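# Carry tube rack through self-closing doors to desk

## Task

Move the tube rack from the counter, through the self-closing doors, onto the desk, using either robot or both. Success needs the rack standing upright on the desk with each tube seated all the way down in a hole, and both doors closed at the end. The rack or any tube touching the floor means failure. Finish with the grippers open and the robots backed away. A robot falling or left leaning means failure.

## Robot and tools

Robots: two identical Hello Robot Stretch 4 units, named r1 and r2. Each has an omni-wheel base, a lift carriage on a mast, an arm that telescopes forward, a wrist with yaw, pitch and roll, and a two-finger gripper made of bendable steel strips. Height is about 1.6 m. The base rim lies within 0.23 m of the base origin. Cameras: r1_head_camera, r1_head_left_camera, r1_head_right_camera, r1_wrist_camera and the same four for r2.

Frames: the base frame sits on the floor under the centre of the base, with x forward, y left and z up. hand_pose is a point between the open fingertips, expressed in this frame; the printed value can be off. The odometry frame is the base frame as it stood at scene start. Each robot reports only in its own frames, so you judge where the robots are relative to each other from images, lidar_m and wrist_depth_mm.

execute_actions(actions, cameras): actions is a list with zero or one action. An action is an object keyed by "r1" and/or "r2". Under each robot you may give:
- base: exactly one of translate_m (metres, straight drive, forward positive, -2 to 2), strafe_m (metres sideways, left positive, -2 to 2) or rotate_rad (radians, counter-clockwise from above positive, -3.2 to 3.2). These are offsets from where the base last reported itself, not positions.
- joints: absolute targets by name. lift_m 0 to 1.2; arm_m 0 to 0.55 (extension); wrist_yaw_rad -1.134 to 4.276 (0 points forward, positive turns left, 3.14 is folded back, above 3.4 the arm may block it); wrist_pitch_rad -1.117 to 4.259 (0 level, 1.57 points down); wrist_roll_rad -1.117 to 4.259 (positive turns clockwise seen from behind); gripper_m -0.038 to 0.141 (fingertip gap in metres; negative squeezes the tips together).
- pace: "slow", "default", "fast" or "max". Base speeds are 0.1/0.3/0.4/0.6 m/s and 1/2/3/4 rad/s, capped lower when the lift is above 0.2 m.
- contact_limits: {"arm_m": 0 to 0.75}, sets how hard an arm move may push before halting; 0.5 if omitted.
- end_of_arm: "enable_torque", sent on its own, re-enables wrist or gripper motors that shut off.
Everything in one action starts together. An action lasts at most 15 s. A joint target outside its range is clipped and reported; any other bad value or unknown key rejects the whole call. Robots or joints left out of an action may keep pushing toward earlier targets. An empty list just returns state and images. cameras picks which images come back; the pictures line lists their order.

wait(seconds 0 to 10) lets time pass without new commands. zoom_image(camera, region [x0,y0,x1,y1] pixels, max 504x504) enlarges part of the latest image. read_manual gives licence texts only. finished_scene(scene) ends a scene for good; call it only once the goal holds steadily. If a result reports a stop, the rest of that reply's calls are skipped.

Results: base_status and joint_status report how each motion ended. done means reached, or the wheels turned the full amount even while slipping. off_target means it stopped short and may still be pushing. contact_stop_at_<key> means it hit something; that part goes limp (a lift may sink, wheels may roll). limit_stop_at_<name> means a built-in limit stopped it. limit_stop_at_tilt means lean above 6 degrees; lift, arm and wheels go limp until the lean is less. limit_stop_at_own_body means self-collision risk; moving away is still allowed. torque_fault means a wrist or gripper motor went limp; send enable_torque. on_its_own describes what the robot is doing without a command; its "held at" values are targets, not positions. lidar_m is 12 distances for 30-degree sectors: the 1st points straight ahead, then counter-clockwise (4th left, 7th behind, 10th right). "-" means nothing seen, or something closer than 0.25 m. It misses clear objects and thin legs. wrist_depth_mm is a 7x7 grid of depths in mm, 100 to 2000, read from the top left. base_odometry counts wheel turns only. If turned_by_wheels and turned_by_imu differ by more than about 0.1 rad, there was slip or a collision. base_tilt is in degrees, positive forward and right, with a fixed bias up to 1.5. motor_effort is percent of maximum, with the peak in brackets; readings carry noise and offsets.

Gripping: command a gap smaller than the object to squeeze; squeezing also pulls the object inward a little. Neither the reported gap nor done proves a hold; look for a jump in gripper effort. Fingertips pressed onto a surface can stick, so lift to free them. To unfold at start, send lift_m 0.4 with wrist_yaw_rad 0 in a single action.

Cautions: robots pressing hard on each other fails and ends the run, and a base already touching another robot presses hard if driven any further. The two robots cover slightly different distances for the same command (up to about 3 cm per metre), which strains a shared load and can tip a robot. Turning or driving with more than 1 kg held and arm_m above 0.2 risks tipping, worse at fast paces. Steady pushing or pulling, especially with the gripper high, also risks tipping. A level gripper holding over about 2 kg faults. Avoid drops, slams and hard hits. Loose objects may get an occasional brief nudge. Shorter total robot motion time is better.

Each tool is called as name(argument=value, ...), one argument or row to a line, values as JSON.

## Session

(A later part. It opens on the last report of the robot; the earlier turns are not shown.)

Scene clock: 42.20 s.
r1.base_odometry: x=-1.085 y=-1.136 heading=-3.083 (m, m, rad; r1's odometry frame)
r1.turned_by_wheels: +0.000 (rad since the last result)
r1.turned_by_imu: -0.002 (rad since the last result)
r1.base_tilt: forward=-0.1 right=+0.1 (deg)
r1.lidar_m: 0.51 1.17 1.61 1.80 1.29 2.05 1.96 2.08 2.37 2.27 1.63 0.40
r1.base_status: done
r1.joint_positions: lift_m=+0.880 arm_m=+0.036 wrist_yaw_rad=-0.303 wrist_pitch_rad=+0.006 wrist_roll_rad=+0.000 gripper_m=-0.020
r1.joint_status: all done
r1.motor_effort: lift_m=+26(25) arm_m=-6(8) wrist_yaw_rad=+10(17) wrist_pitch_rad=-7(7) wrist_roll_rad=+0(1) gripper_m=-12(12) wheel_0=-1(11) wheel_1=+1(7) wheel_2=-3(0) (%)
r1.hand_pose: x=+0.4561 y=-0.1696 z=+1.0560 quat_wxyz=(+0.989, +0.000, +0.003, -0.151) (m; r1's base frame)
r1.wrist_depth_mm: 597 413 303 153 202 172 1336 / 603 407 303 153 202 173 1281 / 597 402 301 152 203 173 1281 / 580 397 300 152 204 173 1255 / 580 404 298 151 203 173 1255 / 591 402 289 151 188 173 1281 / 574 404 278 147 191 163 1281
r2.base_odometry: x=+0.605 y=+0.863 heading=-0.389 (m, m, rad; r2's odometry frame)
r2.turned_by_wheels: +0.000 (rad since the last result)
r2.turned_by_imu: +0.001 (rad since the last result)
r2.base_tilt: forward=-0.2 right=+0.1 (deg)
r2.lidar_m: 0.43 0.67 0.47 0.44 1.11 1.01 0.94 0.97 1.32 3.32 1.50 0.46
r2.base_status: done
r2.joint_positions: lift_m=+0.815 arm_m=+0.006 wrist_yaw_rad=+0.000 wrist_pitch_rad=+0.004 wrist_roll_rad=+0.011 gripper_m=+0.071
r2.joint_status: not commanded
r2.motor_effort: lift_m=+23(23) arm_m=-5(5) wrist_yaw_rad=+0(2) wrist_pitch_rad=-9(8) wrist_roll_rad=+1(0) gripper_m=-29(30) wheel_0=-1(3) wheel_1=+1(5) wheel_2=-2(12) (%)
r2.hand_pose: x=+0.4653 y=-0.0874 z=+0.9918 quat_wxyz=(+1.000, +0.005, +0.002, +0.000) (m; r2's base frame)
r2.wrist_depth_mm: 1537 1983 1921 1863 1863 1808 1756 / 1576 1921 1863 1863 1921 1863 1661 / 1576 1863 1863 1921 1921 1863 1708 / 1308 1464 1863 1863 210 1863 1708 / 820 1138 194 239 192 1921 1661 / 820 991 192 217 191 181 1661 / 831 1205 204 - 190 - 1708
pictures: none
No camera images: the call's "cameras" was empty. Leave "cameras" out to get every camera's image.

execute_actions(
  actions=[
    {"r1":{"base":{"strafe_m":0.172},"joints":{"arm_m":0.02,"wrist_yaw_rad":-0.5},"pace":"slow"},"r2":{"base":{"strafe_m":-0.75}}},
  ],
  cameras=[],
)

execute_actions(
  actions=[
    {"r1":{"base":{"strafe_m":0.16},"joints":{"arm_m":0.04,"wrist_yaw_rad":-0.75},"pace":"slow"},"r2":{"base":{"strafe_m":-0.6}}},
  ],
  cameras=["r1_wrist_camera","r2_head_camera"],
)

Scene clock: 46.67 s.
r1.base_odometry: x=-1.075 y=-1.307 heading=-3.083 (m, m, rad; r1's odometry frame)
r1.turned_by_wheels: +0.000 (rad since the last result)
r1.turned_by_imu: +0.009 (rad since the last result)
r1.base_tilt: forward=+0.0 right=+0.2 (deg)
r1.lidar_m: 0.59 1.15 1.61 1.62 1.72 0.62 1.05 2.07 2.57 2.43 0.47 0.35
r1.base_status: done
r1.joint_positions: lift_m=+0.880 arm_m=+0.021 wrist_yaw_rad=-0.506 wrist_pitch_rad=+0.006 wrist_roll_rad=+0.000 gripper_m=-0.020
r1.joint_status: all done
r1.on_its_own: wrist_yaw_rad is at rest, and its effort (+19) is outside its rest range (-13 to +13)
r1.motor_effort: lift_m=+25(26) arm_m=-5(20) wrist_yaw_rad=+19(100) wrist_pitch_rad=-7(9) wrist_roll_rad=+1(1) gripper_m=-9(23) wheel_0=-3(7) wheel_1=+1(9) wheel_2=-4(20) (%)
r1.hand_pose: x=+0.4015 y=-0.2164 z=+1.0560 quat_wxyz=(+0.968, +0.001, +0.003, -0.251) (m; r1's base frame)
r1.wrist_depth_mm: 564 404 301 150 204 174 1863 / 569 394 298 149 205 175 1921 / 559 394 298 148 204 174 1921 / 554 392 296 149 204 175 1921 / 549 389 297 148 203 175 1921 / 559 389 286 147 190 174 1921 / 549 394 277 146 192 165 1863
r2.base_odometry: x=+0.320 y=+0.169 heading=-0.389 (m, m, rad; r2's odometry frame)
r2.turned_by_wheels: +0.000 (rad since the last result)
r2.turned_by_imu: +0.000 (rad since the last result)
r2.base_tilt: forward=-0.1 right=+0.2 (deg)
r2.lidar_m: 0.41 1.78 1.26 1.21 1.35 0.95 0.91 0.95 1.28 2.89 2.99 0.43
r2.base_status: done
r2.joint_positions: lift_m=+0.815 arm_m=+0.006 wrist_yaw_rad=+0.000 wrist_pitch_rad=+0.004 wrist_roll_rad=+0.011 gripper_m=+0.071
r2.joint_status: not commanded
r2.motor_effort: lift_m=+23(23) arm_m=-5(5) wrist_yaw_rad=+1(1) wrist_pitch_rad=-9(8) wrist_roll_rad=+0(0) gripper_m=-28(28) wheel_0=+0(10) wheel_1=+2(9) wheel_2=-1(1) (%)
r2.hand_pose: x=+0.4653 y=-0.0874 z=+0.9918 quat_wxyz=(+1.000, +0.005, +0.002, +0.000) (m; r2's base frame)
r2.wrist_depth_mm: 1921 1863 1921 1921 1708 1205 707 / 1863 1983 1863 1921 1756 1182 1863 / 1983 1983 1921 1921 1464 707 691 / - - 1921 1921 210 1160 1921 / - - 193 239 191 1182 - / - - 192 216 191 181 - / 1863 1863 203 - 190 1160 -
pictures: none
No camera images: the call's "cameras" was empty. Leave "cameras" out to get every camera's image.

Scene clock: 50.00 s.
r1.base_odometry: x=-1.065 y=-1.467 heading=-3.084 (m, m, rad; r1's odometry frame)
r1.turned_by_wheels: -0.001 (rad since the last result)
r1.turned_by_imu: +0.004 (rad since the last result)
r1.base_tilt: forward=-0.1 right=+0.2 (deg)
r1.lidar_m: 0.75 1.17 1.54 1.45 1.56 2.04 0.92 0.69 2.72 2.61 0.36 0.34
r1.base_status: done
r1.joint_positions: lift_m=+0.880 arm_m=+0.039 wrist_yaw_rad=-0.757 wrist_pitch_rad=+0.006 wrist_roll_rad=+0.000 gripper_m=-0.020
r1.joint_status: all done
r1.on_its_own: wrist_yaw_rad is at rest, and its effort (+19) is outside its rest range (-13 to +13)
r1.motor_effort: lift_m=+25(25) arm_m=+4(7) wrist_yaw_rad=+19(87) wrist_pitch_rad=-6(7) wrist_roll_rad=+0(0) gripper_m=-9(20) wheel_0=-3(8) wheel_1=+0(9) wheel_2=-4(14) (%)
r1.hand_pose: x=+0.3600 y=-0.2616 z=+1.0561 quat_wxyz=(+0.929, +0.001, +0.003, -0.369) (m; r1's base frame)
r1.wrist_depth_mm: 462 362 290 160 213 193 - / 459 359 290 160 212 190 - / 459 357 287 158 213 190 - / 455 355 286 158 211 190 - / 455 353 285 158 211 189 - / 452 351 279 157 200 188 - / 452 357 265 154 201 179 -
r2.base_odometry: x=+0.092 y=-0.386 heading=-0.389 (m, m, rad; r2's odometry frame)
r2.turned_by_wheels: +0.000 (rad since the last result)
r2.turned_by_imu: +0.000 (rad since the last result)
r2.base_tilt: forward=-0.2 right=+0.2 (deg)
r2.lidar_m: 0.44 0.91 1.90 1.81 1.31 0.95 0.89 0.93 1.28 2.29 2.37 0.43
r2.base_status: done
r2.joint_positions: lift_m=+0.815 arm_m=+0.006 wrist_yaw_rad=+0.000 wrist_pitch_rad=+0.004 wrist_roll_rad=+0.011 gripper_m=+0.071
r2.joint_status: not commanded
r2.motor_effort: lift_m=+23(23) arm_m=-5(5) wrist_yaw_rad=+3(1) wrist_pitch_rad=-9(9) wrist_roll_rad=+0(1) gripper_m=-27(27) wheel_0=-1(11) wheel_1=+1(10) wheel_2=+0(1) (%)
r2.hand_pose: x=+0.4653 y=-0.0874 z=+0.9918 quat_wxyz=(+1.000, +0.005, +0.002, +0.000) (m; r2's base frame)
r2.wrist_depth_mm: 1921 1863 1921 - - 1921 1863 / 1921 661 1983 - - 1921 1983 / - 750 1008 - - 1921 1983 / - - 1160 1098 213 - - / - - 193 239 191 - - / - 741 192 217 191 181 - / 1808 1708 202 - 190 - -
pictures: r1_wrist_camera, r2_head_camera
Images, in order (width x height): r1_wrist_camera 616x392, r2_head_camera 420x560.

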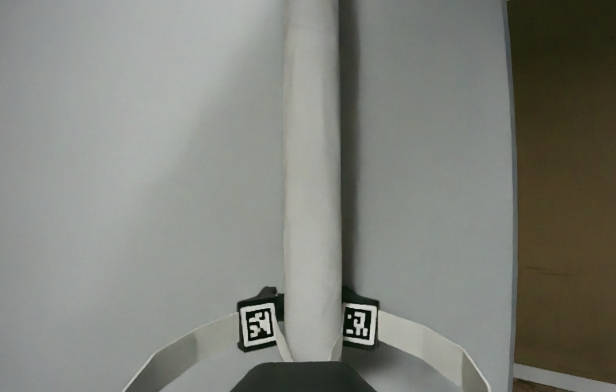

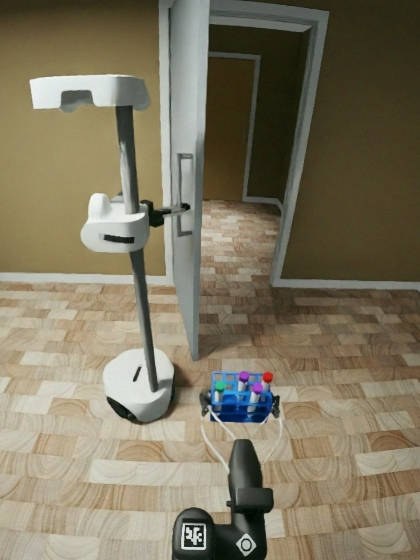

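execute_actions(
  actions=[],
)

Scene clock: 50.93 s.
r1.base_odometry: x=-1.065 y=-1.467 heading=-3.084 (m, m, rad; r1's odometry frame)
r1.turned_by_wheels: +0.000 (rad since the last result)
r1.turned_by_imu: +0.000 (rad since the last result)
r1.base_tilt: forward=+0.2 right=+0.2 (deg)
r1.lidar_m: 0.75 1.17 1.53 1.46 1.55 2.03 0.91 0.69 2.70 2.59 0.36 0.34
r1.base_status: done
r1.joint_positions: lift_m=+0.880 arm_m=+0.039 wrist_yaw_rad=-0.757 wrist_pitch_rad=+0.006 wrist_roll_rad=+0.000 gripper_m=-0.020
r1.joint_status: all done
r1.on_its_own: wrist_yaw_rad is at rest, and its effort (+20) is outside its rest range (-13 to +13)
r1.motor_effort: lift_m=+25(25) arm_m=+3(7) wrist_yaw_rad=+20(87) wrist_pitch_rad=-6(7) wrist_roll_rad=+0(0) gripper_m=-13(20) wheel_0=-3(8) wheel_1=+0(9) wheel_2=-4(14) (%)
r1.hand_pose: x=+0.3601 y=-0.2616 z=+1.0561 quat_wxyz=(+0.929, +0.001, +0.003, -0.369) (m; r1's base frame)
r1.wrist_depth_mm: 462 362 291 160 212 193 - / 459 362 289 160 212 190 - / 455 355 289 159 213 190 - / 455 355 286 158 213 190 - / 449 355 287 158 211 189 - / 452 353 281 157 199 187 - / 442 355 266 154 202 180 -
r2.base_odometry: x=+0.092 y=-0.386 heading=-0.389 (m, m, rad; r2's odometry frame)
r2.turned_by_wheels: +0.000 (rad since the last result)
r2.turned_by_imu: +0.000 (rad since the last result)
r2.base_tilt: forward=-0.1 right=+0.2 (deg)
r2.lidar_m: 0.44 0.90 1.92 1.82 1.34 0.95 0.90 0.92 1.26 2.29 2.38 0.41
r2.base_status: done
r2.joint_positions: lift_m=+0.815 arm_m=+0.006 wrist_yaw_rad=+0.000 wrist_pitch_rad=+0.004 wrist_roll_rad=+0.011 gripper_m=+0.071
r2.joint_status: not commanded
r2.motor_effort: lift_m=+23(23) arm_m=-5(5) wrist_yaw_rad=+0(1) wrist_pitch_rad=-9(9) wrist_roll_rad=+0(1) gripper_m=-28(27) wheel_0=-1(11) wheel_1=+1(10) wheel_2=-1(1) (%)
r2.hand_pose: x=+0.4653 y=-0.0874 z=+0.9918 quat_wxyz=(+1.000, +0.005, +0.002, +0.000) (m; r2's base frame)
r2.wrist_depth_mm: 1983 1921 1983 - - 1863 1921 / 1921 654 1921 - - 1921 1863 / - 759 1008 - - 1983 1921 / - - 1138 1098 211 - 1921 / - - 193 240 191 - - / - 741 192 217 191 180 - / 1863 1708 203 - 190 - -
pictures: r1_head_camera, r1_head_left_camera, r1_head_right_camera, r1_wrist_camera, r2_head_camera, r2_head_left_camera, r2_head_right_camera, r2_wrist_camera
Images, in order (width x height): r1_head_camera 420x560, r1_head_left_camera 420x672, r1_head_right_camera 420x672, r1_wrist_camera 616x392, r2_head_camera 420x560, r2_head_left_camera 420x672, r2_head_right_camera 420x672, r2_wrist_camera 616x392.

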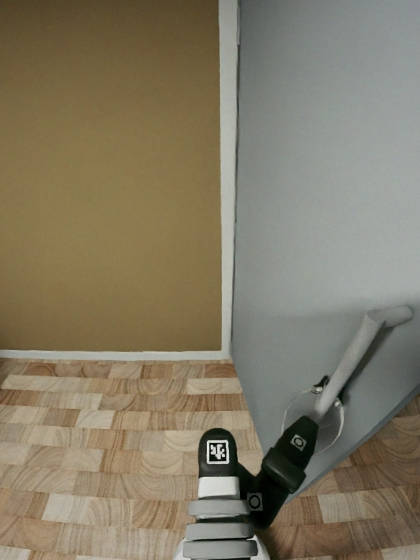

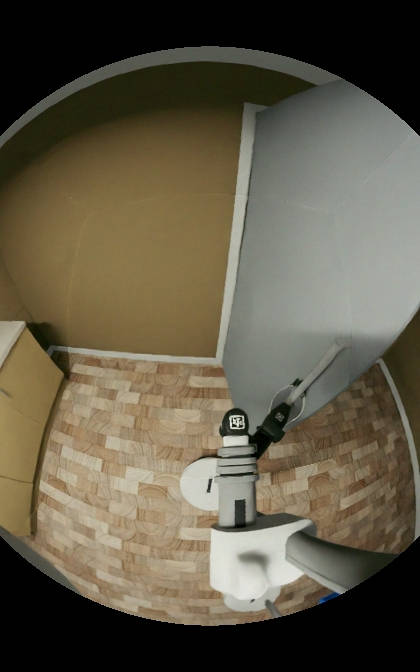

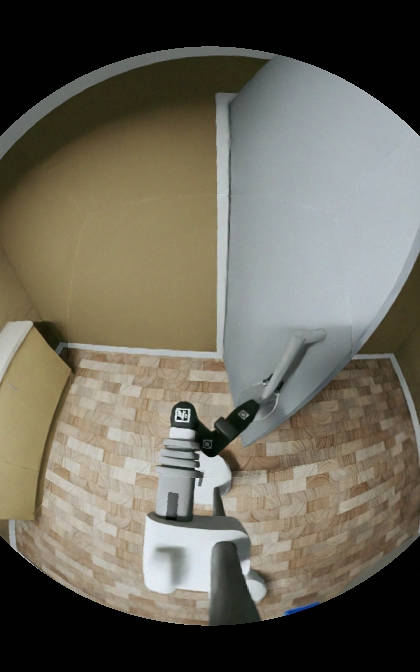

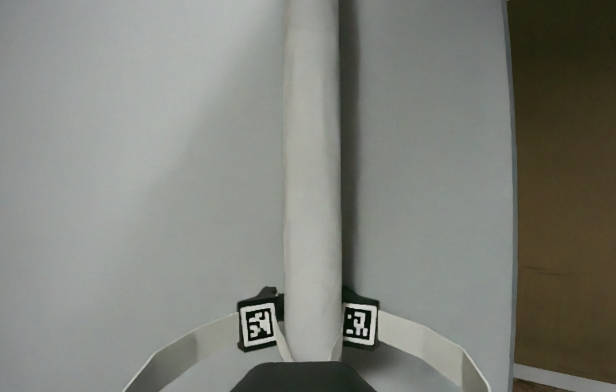

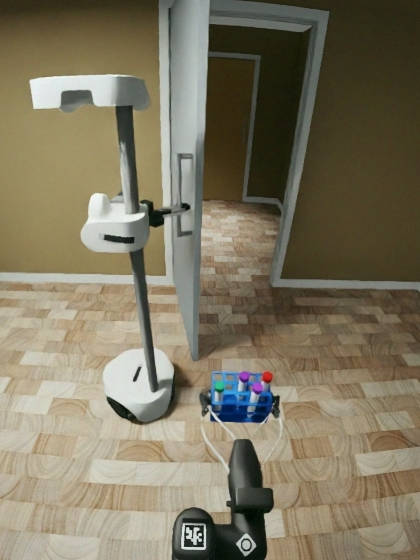

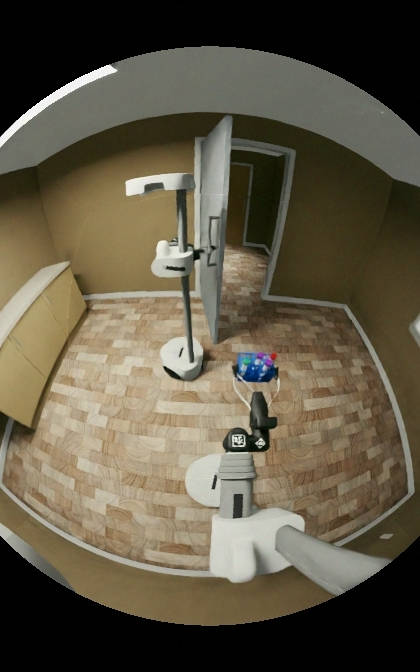

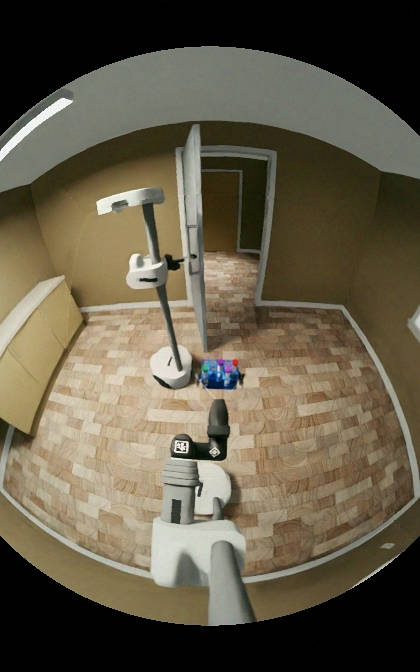

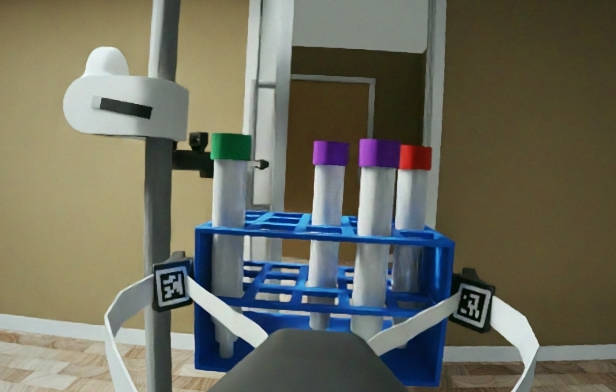

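execute_actions(
  actions=[
    {"r1":{"base":{"strafe_m":0.13},"joints":{"arm_m":0.07,"wrist_yaw_rad":-0.88},"pace":"slow"},"r2":{"base":{"strafe_m":-0.27},"pace":"slow"}},
  ],
  cameras=["r1_head_camera","r2_head_camera"],
)

Scene clock: 55.03 s.
r1.base_odometry: x=-1.058 y=-1.597 heading=-3.084 (m, m, rad; r1's odometry frame)
r1.turned_by_wheels: +0.000 (rad since the last result)
r1.turned_by_imu: -0.002 (rad since the last result)
r1.base_tilt: forward=-0.1 right=+0.2 (deg)
r1.lidar_m: 0.99 1.18 1.40 1.32 1.41 2.06 1.97 1.09 0.95 2.74 0.35 0.35
r1.base_status: done
r1.joint_positions: lift_m=+0.880 arm_m=+0.068 wrist_yaw_rad=-0.886 wrist_pitch_rad=+0.006 wrist_roll_rad=+0.000 gripper_m=-0.020
r1.joint_status: all done
r1.on_its_own: wrist_yaw_rad is at rest, and its effort (+18) is outside its rest range (-13 to +13)
r1.motor_effort: lift_m=+25(25) arm_m=+9(10) wrist_yaw_rad=+18(39) wrist_pitch_rad=-7(7) wrist_roll_rad=+0(0) gripper_m=-12(17) wheel_0=-5(10) wheel_1=+3(7) wheel_2=-4(7) (%)
r1.hand_pose: x=+0.3541 y=-0.2788 z=+1.0560 quat_wxyz=(+0.903, +0.001, +0.003, -0.429) (m; r1's base frame)
r1.wrist_depth_mm: 466 362 287 153 206 184 - / 469 359 286 153 207 181 - / 466 353 285 153 207 181 - / 459 351 285 152 207 181 - / 452 351 283 152 206 180 - / 455 353 274 151 194 180 - / 449 351 262 148 201 172 -
r2.base_odometry: x=-0.010 y=-0.636 heading=-0.389 (m, m, rad; r2's odometry frame)
r2.turned_by_wheels: +0.000 (rad since the last result)
r2.turned_by_imu: -0.001 (rad since the last result)
r2.base_tilt: forward=-0.1 right=+0.2 (deg)
r2.lidar_m: 0.45 1.09 2.19 2.09 1.32 0.92 0.89 0.92 1.26 2.00 2.09 0.43
r2.base_status: done
r2.joint_positions: lift_m=+0.815 arm_m=+0.006 wrist_yaw_rad=+0.000 wrist_pitch_rad=+0.004 wrist_roll_rad=+0.011 gripper_m=+0.071
r2.joint_status: not commanded
r2.motor_effort: lift_m=+23(23) arm_m=-5(5) wrist_yaw_rad=+2(2) wrist_pitch_rad=-9(9) wrist_roll_rad=+0(0) gripper_m=-32(28) wheel_0=+2(7) wheel_1=-1(6) wheel_2=-1(3) (%)
r2.hand_pose: x=+0.4653 y=-0.0874 z=+0.9918 quat_wxyz=(+1.000, +0.005, +0.002, +0.000) (m; r2's base frame)
r2.wrist_depth_mm: 1921 1863 - - 1921 1921 1983 / 1921 1255 - - 1863 1983 1921 / 1060 1229 1618 - 1983 1921 1921 / - 1308 1430 - 211 - - / - - 194 240 191 - - / - 1098 193 218 191 181 - / 1863 1336 202 - 190 - -
pictures: r1_head_camera, r2_head_camera
Images, in order (width x height): r1_head_camera 420x560, r2_head_camera 420x560.

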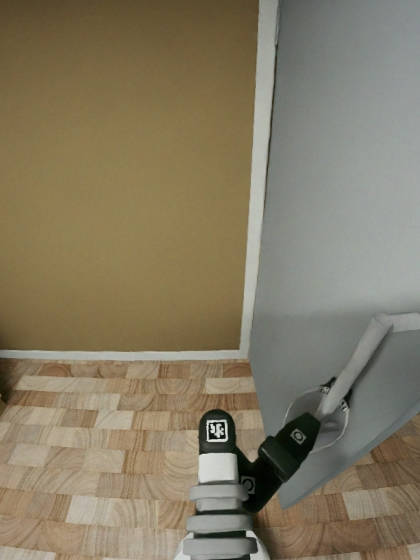

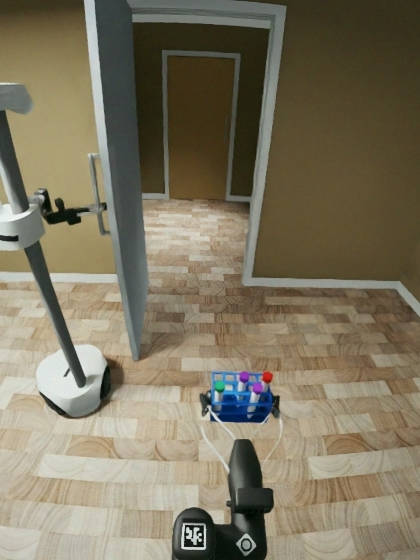

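execute_actions(
  actions=[
    {"r2":{"base":{"translate_m":1.2}}},
  ],
  cameras=["r2_head_camera","r2_head_left_camera"],
)

Scene clock: 60.90 s.
r1.base_odometry: x=-1.058 y=-1.597 heading=-3.084 (m, m, rad; r1's odometry frame)
r1.turned_by_wheels: +0.000 (rad since the last result)
r1.turned_by_imu: -0.002 (rad since the last result)
r1.base_tilt: forward=+0.0 right=+0.2 (deg)
r1.lidar_m: 0.98 1.18 1.41 1.34 1.41 2.04 1.96 2.09 2.84 0.53 0.35 0.36
r1.base_status: not commanded
r1.joint_positions: lift_m=+0.880 arm_m=+0.068 wrist_yaw_rad=-0.886 wrist_pitch_rad=+0.006 wrist_roll_rad=+0.000 gripper_m=-0.020
r1.joint_status: not commanded
r1.on_its_own: wrist_yaw_rad is at rest, and its effort (+18) is outside its rest range (-13 to +13)
r1.motor_effort: lift_m=+25(26) arm_m=+8(9) wrist_yaw_rad=+18(19) wrist_pitch_rad=-7(6) wrist_roll_rad=+0(0) gripper_m=-10(11) wheel_0=-5(5) wheel_1=+3(3) wheel_2=-4(4) (%)
r1.hand_pose: x=+0.3540 y=-0.2788 z=+1.0560 quat_wxyz=(+0.903, +0.001, +0.003, -0.429) (m; r1's base frame)
r1.wrist_depth_mm: 466 362 287 153 208 184 - / 466 357 285 153 208 181 - / 466 353 285 153 208 180 - / 459 351 285 152 206 182 - / 459 353 283 151 206 180 539 / 455 351 276 151 194 180 - / 449 353 263 148 201 172 -
r2.base_odometry: x=+1.100 y=-1.091 heading=-0.389 (m, m, rad; r2's odometry frame)
r2.turned_by_wheels: +0.000 (rad since the last result)
r2.turned_by_imu: -0.006 (rad since the last result)
r2.base_tilt: forward=-0.1 right=+0.2 (deg)
r2.lidar_m: 0.43 0.63 0.43 0.43 0.56 2.22 2.08 2.16 2.07 1.99 1.53 0.44
r2.base_status: done
r2.joint_positions: lift_m=+0.815 arm_m=+0.006 wrist_yaw_rad=+0.000 wrist_pitch_rad=+0.004 wrist_roll_rad=+0.011 gripper_m=+0.071
r2.joint_status: not commanded
r2.motor_effort: lift_m=+23(23) arm_m=-4(5) wrist_yaw_rad=-1(1) wrist_pitch_rad=-9(9) wrist_roll_rad=+0(1) gripper_m=-28(27) wheel_0=+1(5) wheel_1=+0(5) wheel_2=+0(7) (%)
r2.hand_pose: x=+0.4652 y=-0.0874 z=+0.9918 quat_wxyz=(+1.000, +0.005, +0.002, +0.000) (m; r2's base frame)
r2.wrist_depth_mm: 768 - - - - 788 778 / 778 - - - - 788 788 / 788 - - - - 798 788 / 798 - - - 211 798 820 / 809 - 195 240 191 809 809 / 809 - 193 216 191 181 820 / 809 1863 203 - 190 831 831
pictures: r2_head_camera, r2_head_left_camera
Images, in order (width x height): r2_head_camera 420x560, r2_head_left_camera 420x672.

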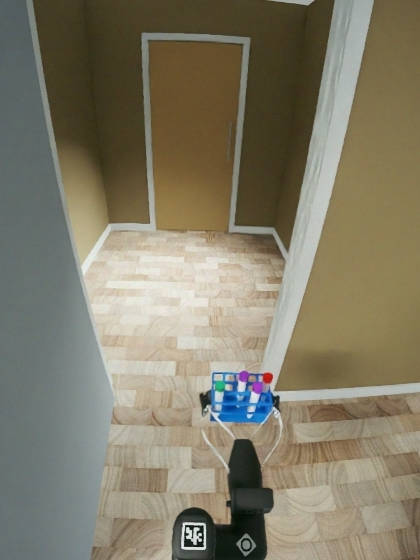

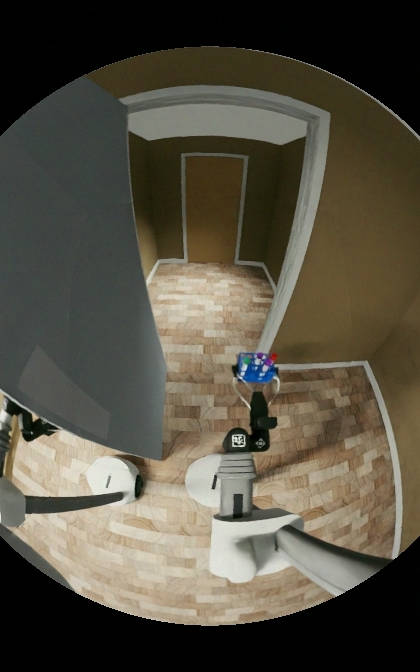

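execute_actions(
  actions=[
    {"r2":{"base":{"translate_m":0.55}}},
  ],
  cameras=["r2_head_camera"],
)

execute_actions(
  actions=[
    {"r2":{"base":{"strafe_m":0.12},"pace":"slow"}},
  ],
  cameras=["r2_head_left_camera","r1_head_right_camera"],
)

Scene clock: 64.60 s.
r1.base_odometry: x=-1.058 y=-1.597 heading=-3.084 (m, m, rad; r1's odometry frame)
r1.turned_by_wheels: +0.000 (rad since the last result)
r1.turned_by_imu: -0.001 (rad since the last result)
r1.base_tilt: forward=+0.1 right=+0.4 (deg)
r1.lidar_m: 0.98 1.18 1.40 1.35 1.38 2.03 1.95 2.05 2.85 2.72 0.35 0.35
r1.base_status: not commanded
r1.joint_positions: lift_m=+0.880 arm_m=+0.068 wrist_yaw_rad=-0.886 wrist_pitch_rad=+0.006 wrist_roll_rad=+0.000 gripper_m=-0.020
r1.joint_status: not commanded
r1.on_its_own: wrist_yaw_rad is at rest, and its effort (+18) is outside its rest range (-13 to +13)
r1.motor_effort: lift_m=+25(25) arm_m=+8(9) wrist_yaw_rad=+18(19) wrist_pitch_rad=-6(7) wrist_roll_rad=+0(0) gripper_m=-13(12) wheel_0=-5(5) wheel_1=+3(3) wheel_2=-4(4) (%)
r1.hand_pose: x=+0.3540 y=-0.2788 z=+1.0560 quat_wxyz=(+0.903, +0.001, +0.003, -0.429) (m; r1's base frame)
r1.wrist_depth_mm: 466 362 289 153 208 185 - / 466 359 285 153 208 181 - / 459 355 285 152 208 181 - / 459 353 283 151 207 181 - / 455 353 282 151 206 180 - / 455 351 276 151 194 180 - / 449 351 263 148 201 172 -
r2.base_odometry: x=+1.609 y=-1.300 heading=-0.389 (m, m, rad; r2's odometry frame)
r2.turned_by_wheels: +0.000 (rad since the last result)
r2.turned_by_imu: -0.003 (rad since the last result)
r2.base_tilt: forward=-0.1 right=+0.1 (deg)
r2.lidar_m: 0.44 0.77 0.49 0.44 0.45 0.60 2.64 2.74 2.09 1.99 0.73 0.44
r2.base_status: done
r2.joint_positions: lift_m=+0.815 arm_m=+0.006 wrist_yaw_rad=+0.000 wrist_pitch_rad=+0.004 wrist_roll_rad=+0.011 gripper_m=+0.071
r2.joint_status: not commanded
r2.motor_effort: lift_m=+23(23) arm_m=-5(5) wrist_yaw_rad=+1(2) wrist_pitch_rad=-9(10) wrist_roll_rad=+0(1) gripper_m=-29(29) wheel_0=+1(5) wheel_1=-1(6) wheel_2=+1(9) (%)
r2.hand_pose: x=+0.4653 y=-0.0874 z=+0.9918 quat_wxyz=(+1.000, +0.005, +0.002, +0.000) (m; r2's base frame)
r2.wrist_depth_mm: 1618 - - - - 1863 1281 / 1618 - - - - 1863 1255 / 1618 - - - - 1808 1281 / 1756 - - - 212 1808 1255 / 1756 - 194 238 191 1618 1229 / 1708 - 193 218 191 181 1281 / 1661 1808 202 - 190 1661 -
pictures: r2_head_camera
Images, in order (width x height): r2_head_camera 420x560.

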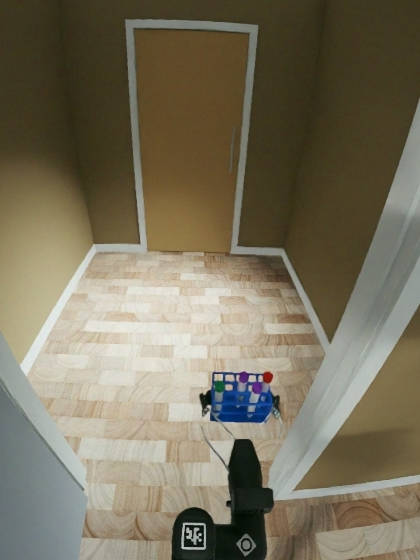

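Scene clock: 66.93 s.
r1.base_odometry: x=-1.058 y=-1.597 heading=-3.084 (m, m, rad; r1's odometry frame)
r1.turned_by_wheels: +0.000 (rad since the last result)
r1.turned_by_imu: -0.001 (rad since the last result)
r1.base_tilt: forward=+0.2 right=+0.4 (deg)
r1.lidar_m: 0.97 1.18 1.42 1.35 1.37 2.05 1.95 2.08 2.84 2.75 0.36 0.35
r1.base_status: not commanded
r1.joint_positions: lift_m=+0.880 arm_m=+0.068 wrist_yaw_rad=-0.886 wrist_pitch_rad=+0.006 wrist_roll_rad=+0.000 gripper_m=-0.020
r1.joint_status: not commanded
r1.on_its_own: wrist_yaw_rad is at rest, and its effort (+18) is outside its rest range (-13 to +13)
r1.motor_effort: lift_m=+25(25) arm_m=+9(9) wrist_yaw_rad=+18(19) wrist_pitch_rad=-7(7) wrist_roll_rad=-1(0) gripper_m=-10(9) wheel_0=-5(5) wheel_1=+3(3) wheel_2=-4(4) (%)
r1.hand_pose: x=+0.3540 y=-0.2788 z=+1.0560 quat_wxyz=(+0.903, +0.001, +0.003, -0.429) (m; r1's base frame)
r1.wrist_depth_mm: 466 364 290 153 208 183 - / 462 357 287 154 207 182 - / 462 355 283 152 208 181 - / 459 353 283 151 207 181 - / 455 353 285 151 206 181 - / 462 353 274 151 193 180 - / 452 353 258 148 200 171 -
r2.base_odometry: x=+1.655 y=-1.189 heading=-0.389 (m, m, rad; r2's odometry frame)
r2.turned_by_wheels: +0.000 (rad since the last result)
r2.turned_by_imu: -0.001 (rad since the last result)
r2.base_tilt: forward=-0.2 right=+0.2 (deg)
r2.lidar_m: 0.42 0.52 0.36 0.32 0.34 0.45 2.66 2.74 2.23 2.12 0.68 0.44
r2.base_status: done
r2.joint_positions: lift_m=+0.815 arm_m=+0.006 wrist_yaw_rad=+0.000 wrist_pitch_rad=+0.004 wrist_roll_rad=+0.011 gripper_m=+0.071
r2.joint_status: not commanded
r2.motor_effort: lift_m=+23(23) arm_m=-5(5) wrist_yaw_rad=+2(1) wrist_pitch_rad=-8(9) wrist_roll_rad=-1(0) gripper_m=-28(26) wheel_0=-1(6) wheel_1=+0(4) wheel_2=+0(1) (%)
r2.hand_pose: x=+0.4653 y=-0.0874 z=+0.9918 quat_wxyz=(+1.000, +0.005, +0.002, +0.000) (m; r2's base frame)
r2.wrist_depth_mm: 1499 - - - - - 1499 / 1464 - - - - - 1464 / 1464 - - - - - 1397 / 1537 - - - 212 - 1366 / 1499 - 195 238 191 1808 1366 / 1537 1863 193 217 191 182 1366 / 1537 1863 204 - 189 1863 1308
pictures: r1_head_right_camera, r2_head_left_camera
Images, in order (width x height): r1_head_right_camera 420x672, r2_head_left_camera 420x672.

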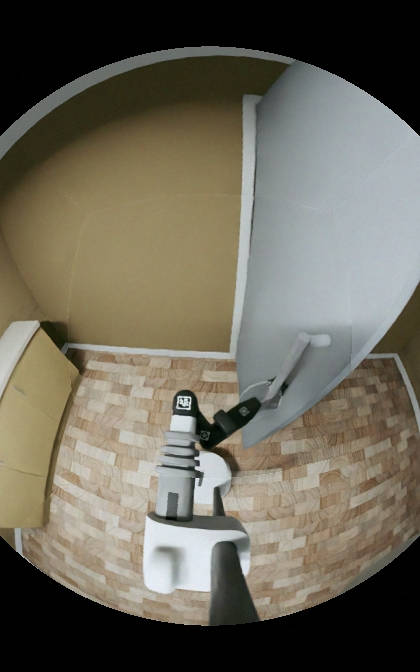

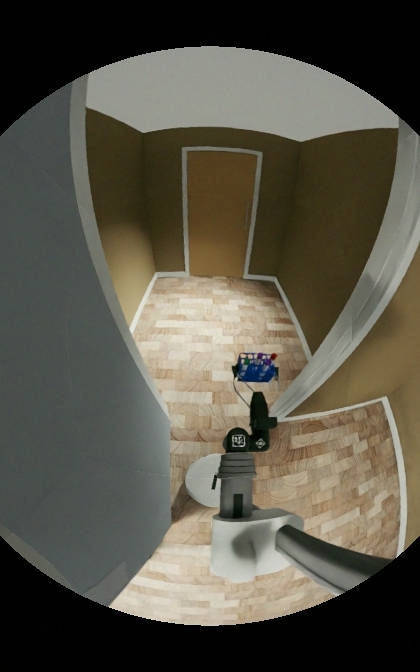

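execute_actions(
  actions=[
    {"r1":{"joints":{"gripper_m":0.09}},"r2":{"base":{"strafe_m":0.04},"pace":"slow"}},
  ],
  cameras=[],
)

execute_actions(
  actions=[
    {"r1":{"base":{"strafe_m":0.08},"joints":{"arm_m":0.005}}},
  ],
  cameras=["r1_head_right_camera","r1_wrist_camera"],
)

Scene clock: 69.23 s.
r1.base_odometry: x=-1.058 y=-1.597 heading=-3.084 (m, m, rad; r1's odometry frame)
r1.turned_by_wheels: +0.000 (rad since the last result)
r1.turned_by_imu: -0.001 (rad since the last result)
r1.base_tilt: forward=+0.0 right=+0.3 (deg)
r1.lidar_m: 1.05 1.17 1.39 1.35 1.41 2.04 1.95 2.09 2.86 2.71 0.40 0.40
r1.base_status: not commanded
r1.joint_positions: lift_m=+0.880 arm_m=+0.069 wrist_yaw_rad=-0.883 wrist_pitch_rad=+0.006 wrist_roll_rad=+0.000 gripper_m=+0.090
r1.joint_status: all done
r1.motor_effort: lift_m=+25(25) arm_m=+7(9) wrist_yaw_rad=+10(24) wrist_pitch_rad=-7(7) wrist_roll_rad=+0(0) gripper_m=-4(7) wheel_0=-4(5) wheel_1=+1(3) wheel_2=-3(4) (%)
r1.hand_pose: x=+0.3550 y=-0.2784 z=+1.0560 quat_wxyz=(+0.904, +0.001, +0.003, -0.427) (m; r1's base frame)
r1.wrist_depth_mm: 525 424 351 300 197 232 - / 525 421 351 298 196 232 - / 517 415 347 297 197 233 - / 512 415 345 297 196 232 - / 508 413 343 296 196 231 - / 512 415 216 294 190 229 - / 504 392 343 278 191 221 -
r2.base_odometry: x=+1.670 y=-1.152 heading=-0.389 (m, m, rad; r2's odometry frame)
r2.turned_by_wheels: +0.000 (rad since the last result)
r2.turned_by_imu: +0.000 (rad since the last result)
r2.base_tilt: forward=-0.1 right=+0.2 (deg)
r2.lidar_m: 0.41 0.46 0.29 0.25 0.25 0.32 2.65 2.73 2.25 2.14 0.72 0.42
r2.base_status: done
r2.joint_positions: lift_m=+0.815 arm_m=+0.006 wrist_yaw_rad=+0.000 wrist_pitch_rad=+0.004 wrist_roll_rad=+0.011 gripper_m=+0.071
r2.joint_status: not commanded
r2.motor_effort: lift_m=+23(23) arm_m=-5(4) wrist_yaw_rad=+0(1) wrist_pitch_rad=-9(9) wrist_roll_rad=+0(0) gripper_m=-28(30) wheel_0=-3(2) wheel_1=+3(7) wheel_2=+0(3) (%)
r2.hand_pose: x=+0.4653 y=-0.0874 z=+0.9918 quat_wxyz=(+1.000, +0.005, +0.002, +0.000) (m; r2's base frame)
r2.wrist_depth_mm: 1430 - - - - - 1537 / 1464 - - - - - 1537 / 1430 - - - - - 1499 / 1464 - - - 211 - 1430 / 1464 - 194 239 192 1921 1430 / 1499 1808 193 217 191 181 1430 / 1499 1808 202 - 190 1863 1397
pictures: none
No camera images: the call's "cameras" was empty. Leave "cameras" out to get every camera's image.

Scene clock: 70.57 s.
r1.base_odometry: x=-1.053 y=-1.677 heading=-3.084 (m, m, rad; r1's odometry frame)
r1.turned_by_wheels: +0.000 (rad since the last result)
r1.turned_by_imu: +0.000 (rad since the last result)
r1.base_tilt: forward=-0.1 right=+0.3 (deg)
r1.lidar_m: 1.11 1.20 1.32 1.25 1.34 2.05 1.94 2.04 2.83 2.83 0.48 0.65
r1.base_status: done
r1.joint_positions: lift_m=+0.880 arm_m=+0.006 wrist_yaw_rad=-0.880 wrist_pitch_rad=+0.006 wrist_roll_rad=+0.000 gripper_m=+0.090
r1.joint_status: all done
r1.motor_effort: lift_m=+25(25) arm_m=-7(8) wrist_yaw_rad=+1(9) wrist_pitch_rad=-7(7) wrist_roll_rad=+0(1) gripper_m=-2(4) wheel_0=+1(11) wheel_1=-1(9) wheel_2=+0(3) (%)
r1.hand_pose: x=+0.2935 y=-0.2781 z=+1.0560 quat_wxyz=(+0.905, +0.001, +0.003, -0.426) (m; r1's base frame)
r1.wrist_depth_mm: 741 621 517 452 382 - - / 741 615 517 449 389 - - / 723 603 517 452 387 - - / 707 597 508 449 384 - - / 715 597 512 445 387 - - / 715 603 216 442 196 - - / 715 574 512 145 377 - -
r2.base_odometry: x=+1.670 y=-1.152 heading=-0.389 (m, m, rad; r2's odometry frame)
r2.turned_by_wheels: +0.000 (rad since the last result)
r2.turned_by_imu: +0.000 (rad since the last result)
r2.base_tilt: forward=-0.1 right=+0.2 (deg)
r2.lidar_m: 0.42 0.44 0.25 0.25 0.25 0.28 2.66 2.75 2.25 2.14 0.73 0.43
r2.base_status: not commanded
r2.joint_positions: lift_m=+0.815 arm_m=+0.006 wrist_yaw_rad=+0.000 wrist_pitch_rad=+0.004 wrist_roll_rad=+0.011 gripper_m=+0.071
r2.joint_status: not commanded
r2.motor_effort: lift_m=+23(22) arm_m=-5(5) wrist_yaw_rad=+2(2) wrist_pitch_rad=-9(10) wrist_roll_rad=+0(1) gripper_m=-29(27) wheel_0=-3(3) wheel_1=+2(3) wheel_2=+0(0) (%)
r2.hand_pose: x=+0.4653 y=-0.0874 z=+0.9918 quat_wxyz=(+1.000, +0.005, +0.002, +0.000) (m; r2's base frame)
r2.wrist_depth_mm: 1397 - - - - - 1537 / 1430 - - - - - 1464 / 1430 - - - - - 1464 / 1499 - - - 211 - 1464 / 1499 - 194 239 191 1921 1464 / 1537 1756 192 217 191 181 1464 / 1499 1808 203 - 190 1863 1366
pictures: r1_head_right_camera, r1_wrist_camera
Images, in order (width x height): r1_head_right_camera 420x672, r1_wrist_camera 616x392.

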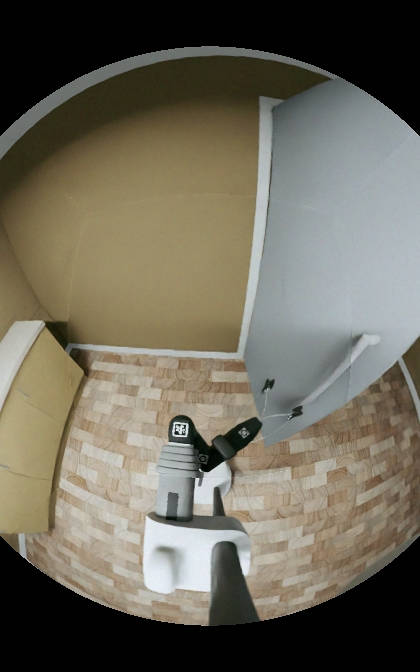

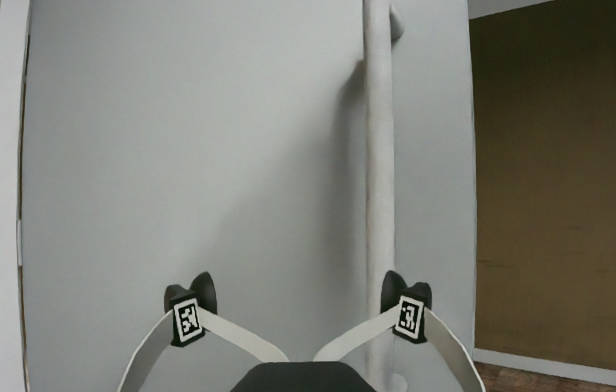

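execute_actions(
  actions=[
    {"r1":{"base":{"translate_m":-0.12},"joints":{"wrist_yaw_rad":3.0,"gripper_m":0.03}}},
  ],
  cameras=[],
)

execute_actions(
  actions=[
    {"r1":{"base":{"strafe_m":-0.82},"pace":"fast"}},
  ],
  cameras=["r1_head_left_camera","r1_head_camera"],
)

Scene clock: 74.07 s.
r1.base_odometry: x=-0.933 y=-1.670 heading=-3.084 (m, m, rad; r1's odometry frame)
r1.turned_by_wheels: +0.000 (rad since the last result)
r1.turned_by_imu: -0.001 (rad since the last result)
r1.base_tilt: forward=-0.2 right=+0.2 (deg)
r1.lidar_m: 1.24 1.31 1.33 1.22 1.35 1.91 1.84 1.96 2.68 2.81 0.62 0.62
r1.base_status: done
r1.joint_positions: lift_m=+0.880 arm_m=+0.006 wrist_yaw_rad=+3.000 wrist_pitch_rad=+0.006 wrist_roll_rad=+0.000 gripper_m=+0.030
r1.joint_status: all done
r1.motor_effort: lift_m=+25(25) arm_m=-7(7) wrist_yaw_rad=+1(4) wrist_pitch_rad=-7(7) wrist_roll_rad=-1(2) gripper_m=-4(2) wheel_0=-2(5) wheel_1=-1(4) wheel_2=+0(9) (%)
r1.hand_pose: x=-0.0962 y=+0.1273 z=+1.0560 quat_wxyz=(+0.071, -0.003, +0.000, +0.997) (m; r1's base frame)
r1.wrist_depth_mm: 144 238 1983 - - - - / 116 149 1983 - - - - / 117 148 1983 - - - - / 140 176 1983 - - - - / 1756 1863 1921 - - - - / 1863 1863 207 1921 - - - / 1921 1863 1921 152 - - -
r2.base_odometry: x=+1.670 y=-1.152 heading=-0.389 (m, m, rad; r2's odometry frame)
r2.turned_by_wheels: +0.000 (rad since the last result)
r2.turned_by_imu: -0.002 (rad since the last result)
r2.base_tilt: forward=-0.1 right=+0.2 (deg)
r2.lidar_m: 0.41 0.43 0.25 - - 0.25 0.42 2.73 2.27 2.16 0.72 0.47
r2.base_status: not commanded
r2.joint_positions: lift_m=+0.815 arm_m=+0.006 wrist_yaw_rad=+0.000 wrist_pitch_rad=+0.003 wrist_roll_rad=+0.011 gripper_m=+0.071
r2.joint_status: not commanded
r2.motor_effort: lift_m=+23(23) arm_m=-5(5) wrist_yaw_rad=+1(0) wrist_pitch_rad=-9(9) wrist_roll_rad=+1(0) gripper_m=-30(28) wheel_0=-3(3) wheel_1=+3(3) wheel_2=+1(1) (%)
r2.hand_pose: x=+0.4652 y=-0.0874 z=+0.9918 quat_wxyz=(+1.000, +0.005, +0.002, +0.000) (m; r2's base frame)
r2.wrist_depth_mm: 1397 - - - - - 1499 / 1430 - - - - - 1499 / 1430 - - - - - 1464 / 1464 - - - 212 - 1430 / 1499 - 194 237 192 1921 1397 / 1499 1756 193 216 191 181 1430 / 1499 1808 204 - 190 1808 1366
pictures: none
No camera images: the call's "cameras" was empty. Leave "cameras" out to get every camera's image.

Scene clock: 77.53 s.
r1.base_odometry: x=-0.980 y=-0.851 heading=-3.084 (m, m, rad; r1's odometry frame)
r1.turned_by_wheels: +0.000 (rad since the last result)
r1.turned_by_imu: -0.003 (rad since the last result)
r1.base_tilt: forward=+0.0 right=+0.1 (deg)
r1.lidar_m: 0.58 0.43 1.76 2.07 2.19 1.90 1.84 1.92 2.06 2.00 1.79 1.31
r1.base_status: done
r1.joint_positions: lift_m=+0.880 arm_m=+0.006 wrist_yaw_rad=+3.000 wrist_pitch_rad=+0.006 wrist_roll_rad=+0.000 gripper_m=+0.030
r1.joint_status: not commanded
r1.motor_effort: lift_m=+25(25) arm_m=-6(7) wrist_yaw_rad=+0(1) wrist_pitch_rad=-7(7) wrist_roll_rad=+0(0) gripper_m=-5(2) wheel_0=-1(10) wheel_1=+1(6) wheel_2=+1(2) (%)
r1.hand_pose: x=-0.0962 y=+0.1273 z=+1.0560 quat_wxyz=(+0.071, -0.003, +0.000, +0.997) (m; r1's base frame)
r1.wrist_depth_mm: 144 239 - - - - - / 116 149 1983 - - - - / 117 148 1983 - - - - / 141 176 - - - - - / 1808 1921 - - - - - / 1808 1983 206 1863 - - - / 1808 1863 1863 152 - - -
r2.base_odometry: x=+1.670 y=-1.152 heading=-0.389 (m, m, rad; r2's odometry frame)
r2.turned_by_wheels: +0.000 (rad since the last result)
r2.turned_by_imu: +0.000 (rad since the last result)
r2.base_tilt: forward=-0.1 right=+0.2 (deg)
r2.lidar_m: 0.42 0.44 0.25 - - 0.25 0.42 0.60 2.26 2.14 0.72 0.41
r2.base_status: not commanded
r2.joint_positions: lift_m=+0.815 arm_m=+0.006 wrist_yaw_rad=+0.000 wrist_pitch_rad=+0.003 wrist_roll_rad=+0.011 gripper_m=+0.071
r2.joint_status: not commanded
r2.motor_effort: lift_m=+23(23) arm_m=-5(5) wrist_yaw_rad=+2(0) wrist_pitch_rad=-8(9) wrist_roll_rad=+0(0) gripper_m=-28(29) wheel_0=-3(3) wheel_1=+3(3) wheel_2=+1(1) (%)
r2.hand_pose: x=+0.4652 y=-0.0874 z=+0.9918 quat_wxyz=(+1.000, +0.005, +0.002, +0.000) (m; r2's base frame)
r2.wrist_depth_mm: 1430 - - - - - 1576 / 1397 - - - - - 1499 / 1464 - - - - - 1499 / 1499 - - - 211 - 1464 / 1499 - 194 239 191 1983 1430 / 1464 1808 193 216 191 181 1430 / 1464 1863 204 - 190 1863 1336
pictures: r1_head_camera, r1_head_left_camera
Images, in order (width x height): r1_head_camera 420x560, r1_head_left_camera 420x672.

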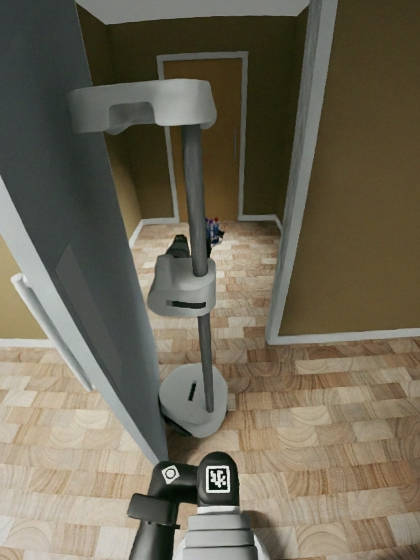

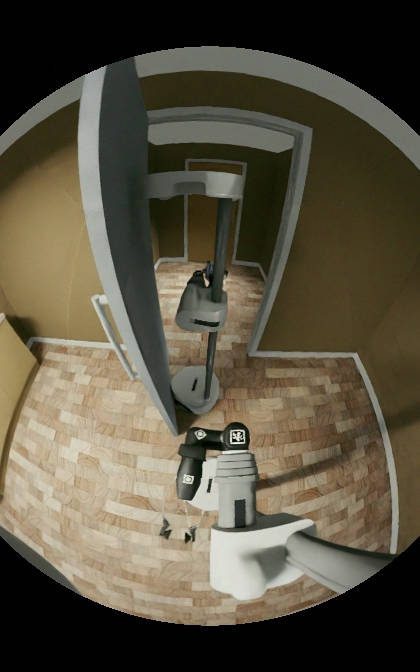

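execute_actions(
  actions=[
    {"r1":{"base":{"strafe_m":-0.07}}},
  ],
  cameras=[],
)

execute_actions(
  actions=[
    {"r1":{"base":{"translate_m":0.3}}},
  ],
  cameras=["r1_head_left_camera"],
)

Scene clock: 79.53 s.
r1.base_odometry: x=-0.984 y=-0.781 heading=-3.084 (m, m, rad; r1's odometry frame)
r1.turned_by_wheels: +0.000 (rad since the last result)
r1.turned_by_imu: -0.001 (rad since the last result)
r1.base_tilt: forward=-0.1 right=+0.3 (deg)
r1.lidar_m: 0.58 0.48 0.58 2.15 2.29 1.93 1.84 1.96 1.96 1.92 1.78 1.27
r1.base_status: done
r1.joint_positions: lift_m=+0.880 arm_m=+0.006 wrist_yaw_rad=+3.000 wrist_pitch_rad=+0.006 wrist_roll_rad=+0.000 gripper_m=+0.030
r1.joint_status: not commanded
r1.motor_effort: lift_m=+25(26) arm_m=-7(7) wrist_yaw_rad=+1(0) wrist_pitch_rad=-7(7) wrist_roll_rad=+0(0) gripper_m=-1(3) wheel_0=-1(8) wheel_1=+0(10) wheel_2=+1(1) (%)
r1.hand_pose: x=-0.0962 y=+0.1273 z=+1.0560 quat_wxyz=(+0.071, -0.003, +0.000, +0.997) (m; r1's base frame)
r1.wrist_depth_mm: 144 237 - - - - - / 116 149 - - - - - / 117 148 1983 - - - - / 140 176 1983 - - - - / 1808 1863 1921 - - - - / 1863 1863 206 - - - - / 1808 1863 1863 152 - - -
r2.base_odometry: x=+1.670 y=-1.152 heading=-0.389 (m, m, rad; r2's odometry frame)
r2.turned_by_wheels: +0.000 (rad since the last result)
r2.turned_by_imu: +0.000 (rad since the last result)
r2.base_tilt: forward=-0.1 right=+0.2 (deg)
r2.lidar_m: 0.44 0.41 0.25 - - 0.25 0.41 0.59 2.26 2.13 0.72 0.44
r2.base_status: not commanded
r2.joint_positions: lift_m=+0.815 arm_m=+0.006 wrist_yaw_rad=+0.000 wrist_pitch_rad=+0.003 wrist_roll_rad=+0.011 gripper_m=+0.071
r2.joint_status: not commanded
r2.motor_effort: lift_m=+22(23) arm_m=-5(5) wrist_yaw_rad=+2(1) wrist_pitch_rad=-9(9) wrist_roll_rad=+0(0) gripper_m=-28(27) wheel_0=-3(3) wheel_1=+3(3) wheel_2=+1(1) (%)
r2.hand_pose: x=+0.4652 y=-0.0874 z=+0.9918 quat_wxyz=(+1.000, +0.005, +0.002, +0.000) (m; r2's base frame)
r2.wrist_depth_mm: 1430 - - - - - 1499 / 1430 - - - - - 1537 / 1430 - - - - - 1464 / 1464 - - - 211 - 1430 / 1464 - 194 238 191 1983 1464 / 1499 1756 193 216 191 181 1430 / 1464 1808 204 - 190 1863 1397
pictures: none
No camera images: the call's "cameras" was empty. Leave "cameras" out to get every camera's image.

Scene clock: 82.00 s.
r1.base_odometry: x=-1.284 y=-0.798 heading=-3.084 (m, m, rad; r1's odometry frame)
r1.turned_by_wheels: +0.000 (rad since the last result)
r1.turned_by_imu: -0.001 (rad since the last result)
r1.base_tilt: forward=+0.0 right=+0.1 (deg)
r1.lidar_m: 0.30 0.27 0.30 0.34 2.24 2.23 2.14 2.26 2.03 1.94 1.37 1.00
r1.base_status: done
r1.joint_positions: lift_m=+0.880 arm_m=+0.006 wrist_yaw_rad=+3.000 wrist_pitch_rad=+0.006 wrist_roll_rad=+0.000 gripper_m=+0.030
r1.joint_status: not commanded
r1.motor_effort: lift_m=+25(25) arm_m=-6(6) wrist_yaw_rad=+0(0) wrist_pitch_rad=-7(7) wrist_roll_rad=+0(1) gripper_m=-2(3) wheel_0=+2(6) wheel_1=+2(5) wheel_2=+1(8) (%)
r1.hand_pose: x=-0.0962 y=+0.1273 z=+1.0560 quat_wxyz=(+0.071, -0.003, +0.000, +0.997) (m; r1's base frame)
r1.wrist_depth_mm: 144 238 - - - - - / 116 148 - - - - - / 117 148 - - - - - / 140 176 - - - - - / - - - - - - - / - - 207 - - - - / - - - 151 - - -
r2.base_odometry: x=+1.670 y=-1.152 heading=-0.389 (m, m, rad; r2's odometry frame)
r2.turned_by_wheels: +0.000 (rad since the last result)
r2.turned_by_imu: +0.000 (rad since the last result)
r2.base_tilt: forward=-0.1 right=+0.2 (deg)
r2.lidar_m: 0.43 0.43 0.25 - - 0.25 0.35 0.28 0.39 2.16 0.71 0.42
r2.base_status: not commanded
r2.joint_positions: lift_m=+0.815 arm_m=+0.006 wrist_yaw_rad=+0.000 wrist_pitch_rad=+0.003 wrist_roll_rad=+0.011 gripper_m=+0.071
r2.joint_status: not commanded
r2.motor_effort: lift_m=+23(22) arm_m=-5(4) wrist_yaw_rad=-1(2) wrist_pitch_rad=-9(9) wrist_roll_rad=+0(1) gripper_m=-30(29) wheel_0=-3(3) wheel_1=+3(3) wheel_2=+1(1) (%)
r2.hand_pose: x=+0.4652 y=-0.0874 z=+0.9918 quat_wxyz=(+1.000, +0.005, +0.002, +0.000) (m; r2's base frame)
r2.wrist_depth_mm: 1430 - - - - - 1537 / 1430 - - - - - 1499 / 1464 - - - - - 1464 / 1499 - - - 211 - 1499 / 1537 - 193 239 191 1921 1397 / 1499 1863 193 217 192 181 1430 / 1499 1863 204 - 190 1863 1397
pictures: r1_head_left_camera
Images, in order (width x height): r1_head_left_camera 420x672.

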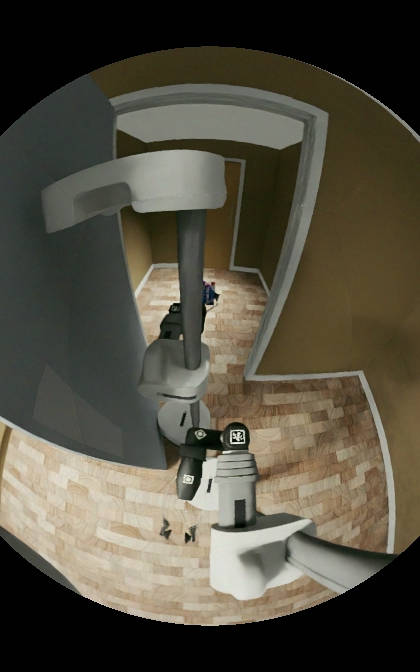

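execute_actions(
  actions=[
    {"r1":{"base":{"strafe_m":0.11},"pace":"slow"},"r2":{"base":{"translate_m":0.9}}},
  ],
  cameras=["r1_head_left_camera","r2_head_camera"],
)

Scene clock: 86.97 s.
r1.base_odometry: x=-1.277 y=-0.908 heading=-3.084 (m, m, rad; r1's odometry frame)
r1.turned_by_wheels: +0.000 (rad since the last result)
r1.turned_by_imu: -0.004 (rad since the last result)
r1.base_tilt: forward=+0.1 right=+0.2 (deg)
r1.lidar_m: 1.15 0.32 0.25 2.03 2.13 2.18 2.13 2.25 2.13 2.05 1.37 1.05
r1.base_status: done
r1.joint_positions: lift_m=+0.880 arm_m=+0.006 wrist_yaw_rad=+3.000 wrist_pitch_rad=+0.006 wrist_roll_rad=+0.000 gripper_m=+0.030
r1.joint_status: not commanded
r1.motor_effort: lift_m=+24(25) arm_m=-6(6) wrist_yaw_rad=+1(2) wrist_pitch_rad=-7(7) wrist_roll_rad=-1(1) gripper_m=-5(5) wheel_0=-1(12) wheel_1=+0(13) wheel_2=+1(6) (%)
r1.hand_pose: x=-0.0962 y=+0.1273 z=+1.0561 quat_wxyz=(+0.071, -0.003, +0.000, +0.997) (m; r1's base frame)
r1.wrist_depth_mm: 144 239 - - - - - / 116 149 - - - - - / 117 149 - - - - - / 140 177 - - - - - / - - - - - - - / - - 208 - - - - / - - - 153 - - -
r2.base_odometry: x=+2.503 y=-1.493 heading=-0.389 (m, m, rad; r2's odometry frame)
r2.turned_by_wheels: +0.000 (rad since the last result)
r2.turned_by_imu: -0.004 (rad since the last result)
r2.base_tilt: forward=-0.2 right=+0.2 (deg)
r2.lidar_m: 0.42 1.46 1.04 0.97 0.50 0.54 0.87 3.17 0.59 1.01 1.12 0.44
r2.base_status: done
r2.joint_positions: lift_m=+0.815 arm_m=+0.006 wrist_yaw_rad=+0.000 wrist_pitch_rad=+0.003 wrist_roll_rad=+0.011 gripper_m=+0.071
r2.joint_status: not commanded
r2.motor_effort: lift_m=+23(23) arm_m=-5(5) wrist_yaw_rad=+0(0) wrist_pitch_rad=-9(8) wrist_roll_rad=+0(0) gripper_m=-27(29) wheel_0=+1(8) wheel_1=-1(5) wheel_2=+2(7) (%)
r2.hand_pose: x=+0.4652 y=-0.0874 z=+0.9918 quat_wxyz=(+1.000, +0.005, +0.002, +0.000) (m; r2's base frame)
r2.wrist_depth_mm: 1464 1661 1618 1618 1576 1618 1464 / 1537 1618 1618 1708 1661 1661 1430 / 1537 1618 1661 1618 1618 1661 1397 / 1576 1661 1618 1661 211 1661 1397 / 1537 1618 194 239 191 1708 1336 / 1576 1661 193 216 190 181 1366 / 1537 1708 203 - 190 1756 1366
pictures: r1_head_left_camera, r2_head_camera
Images, in order (width x height): r1_head_left_camera 420x672, r2_head_camera 420x560.

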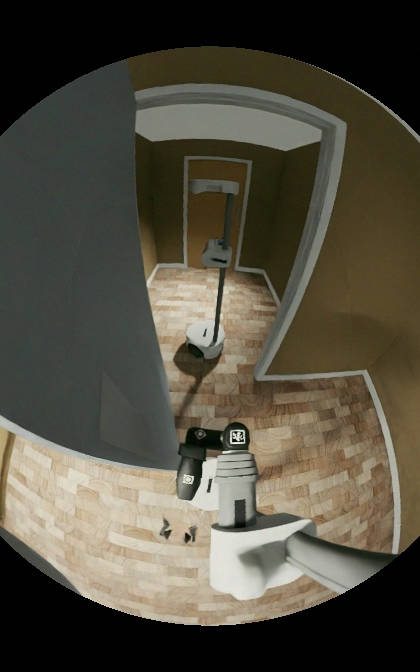

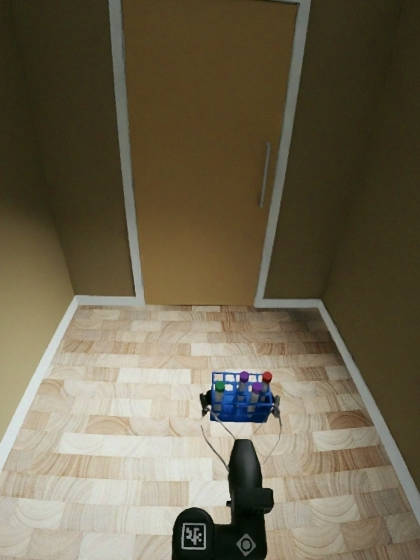

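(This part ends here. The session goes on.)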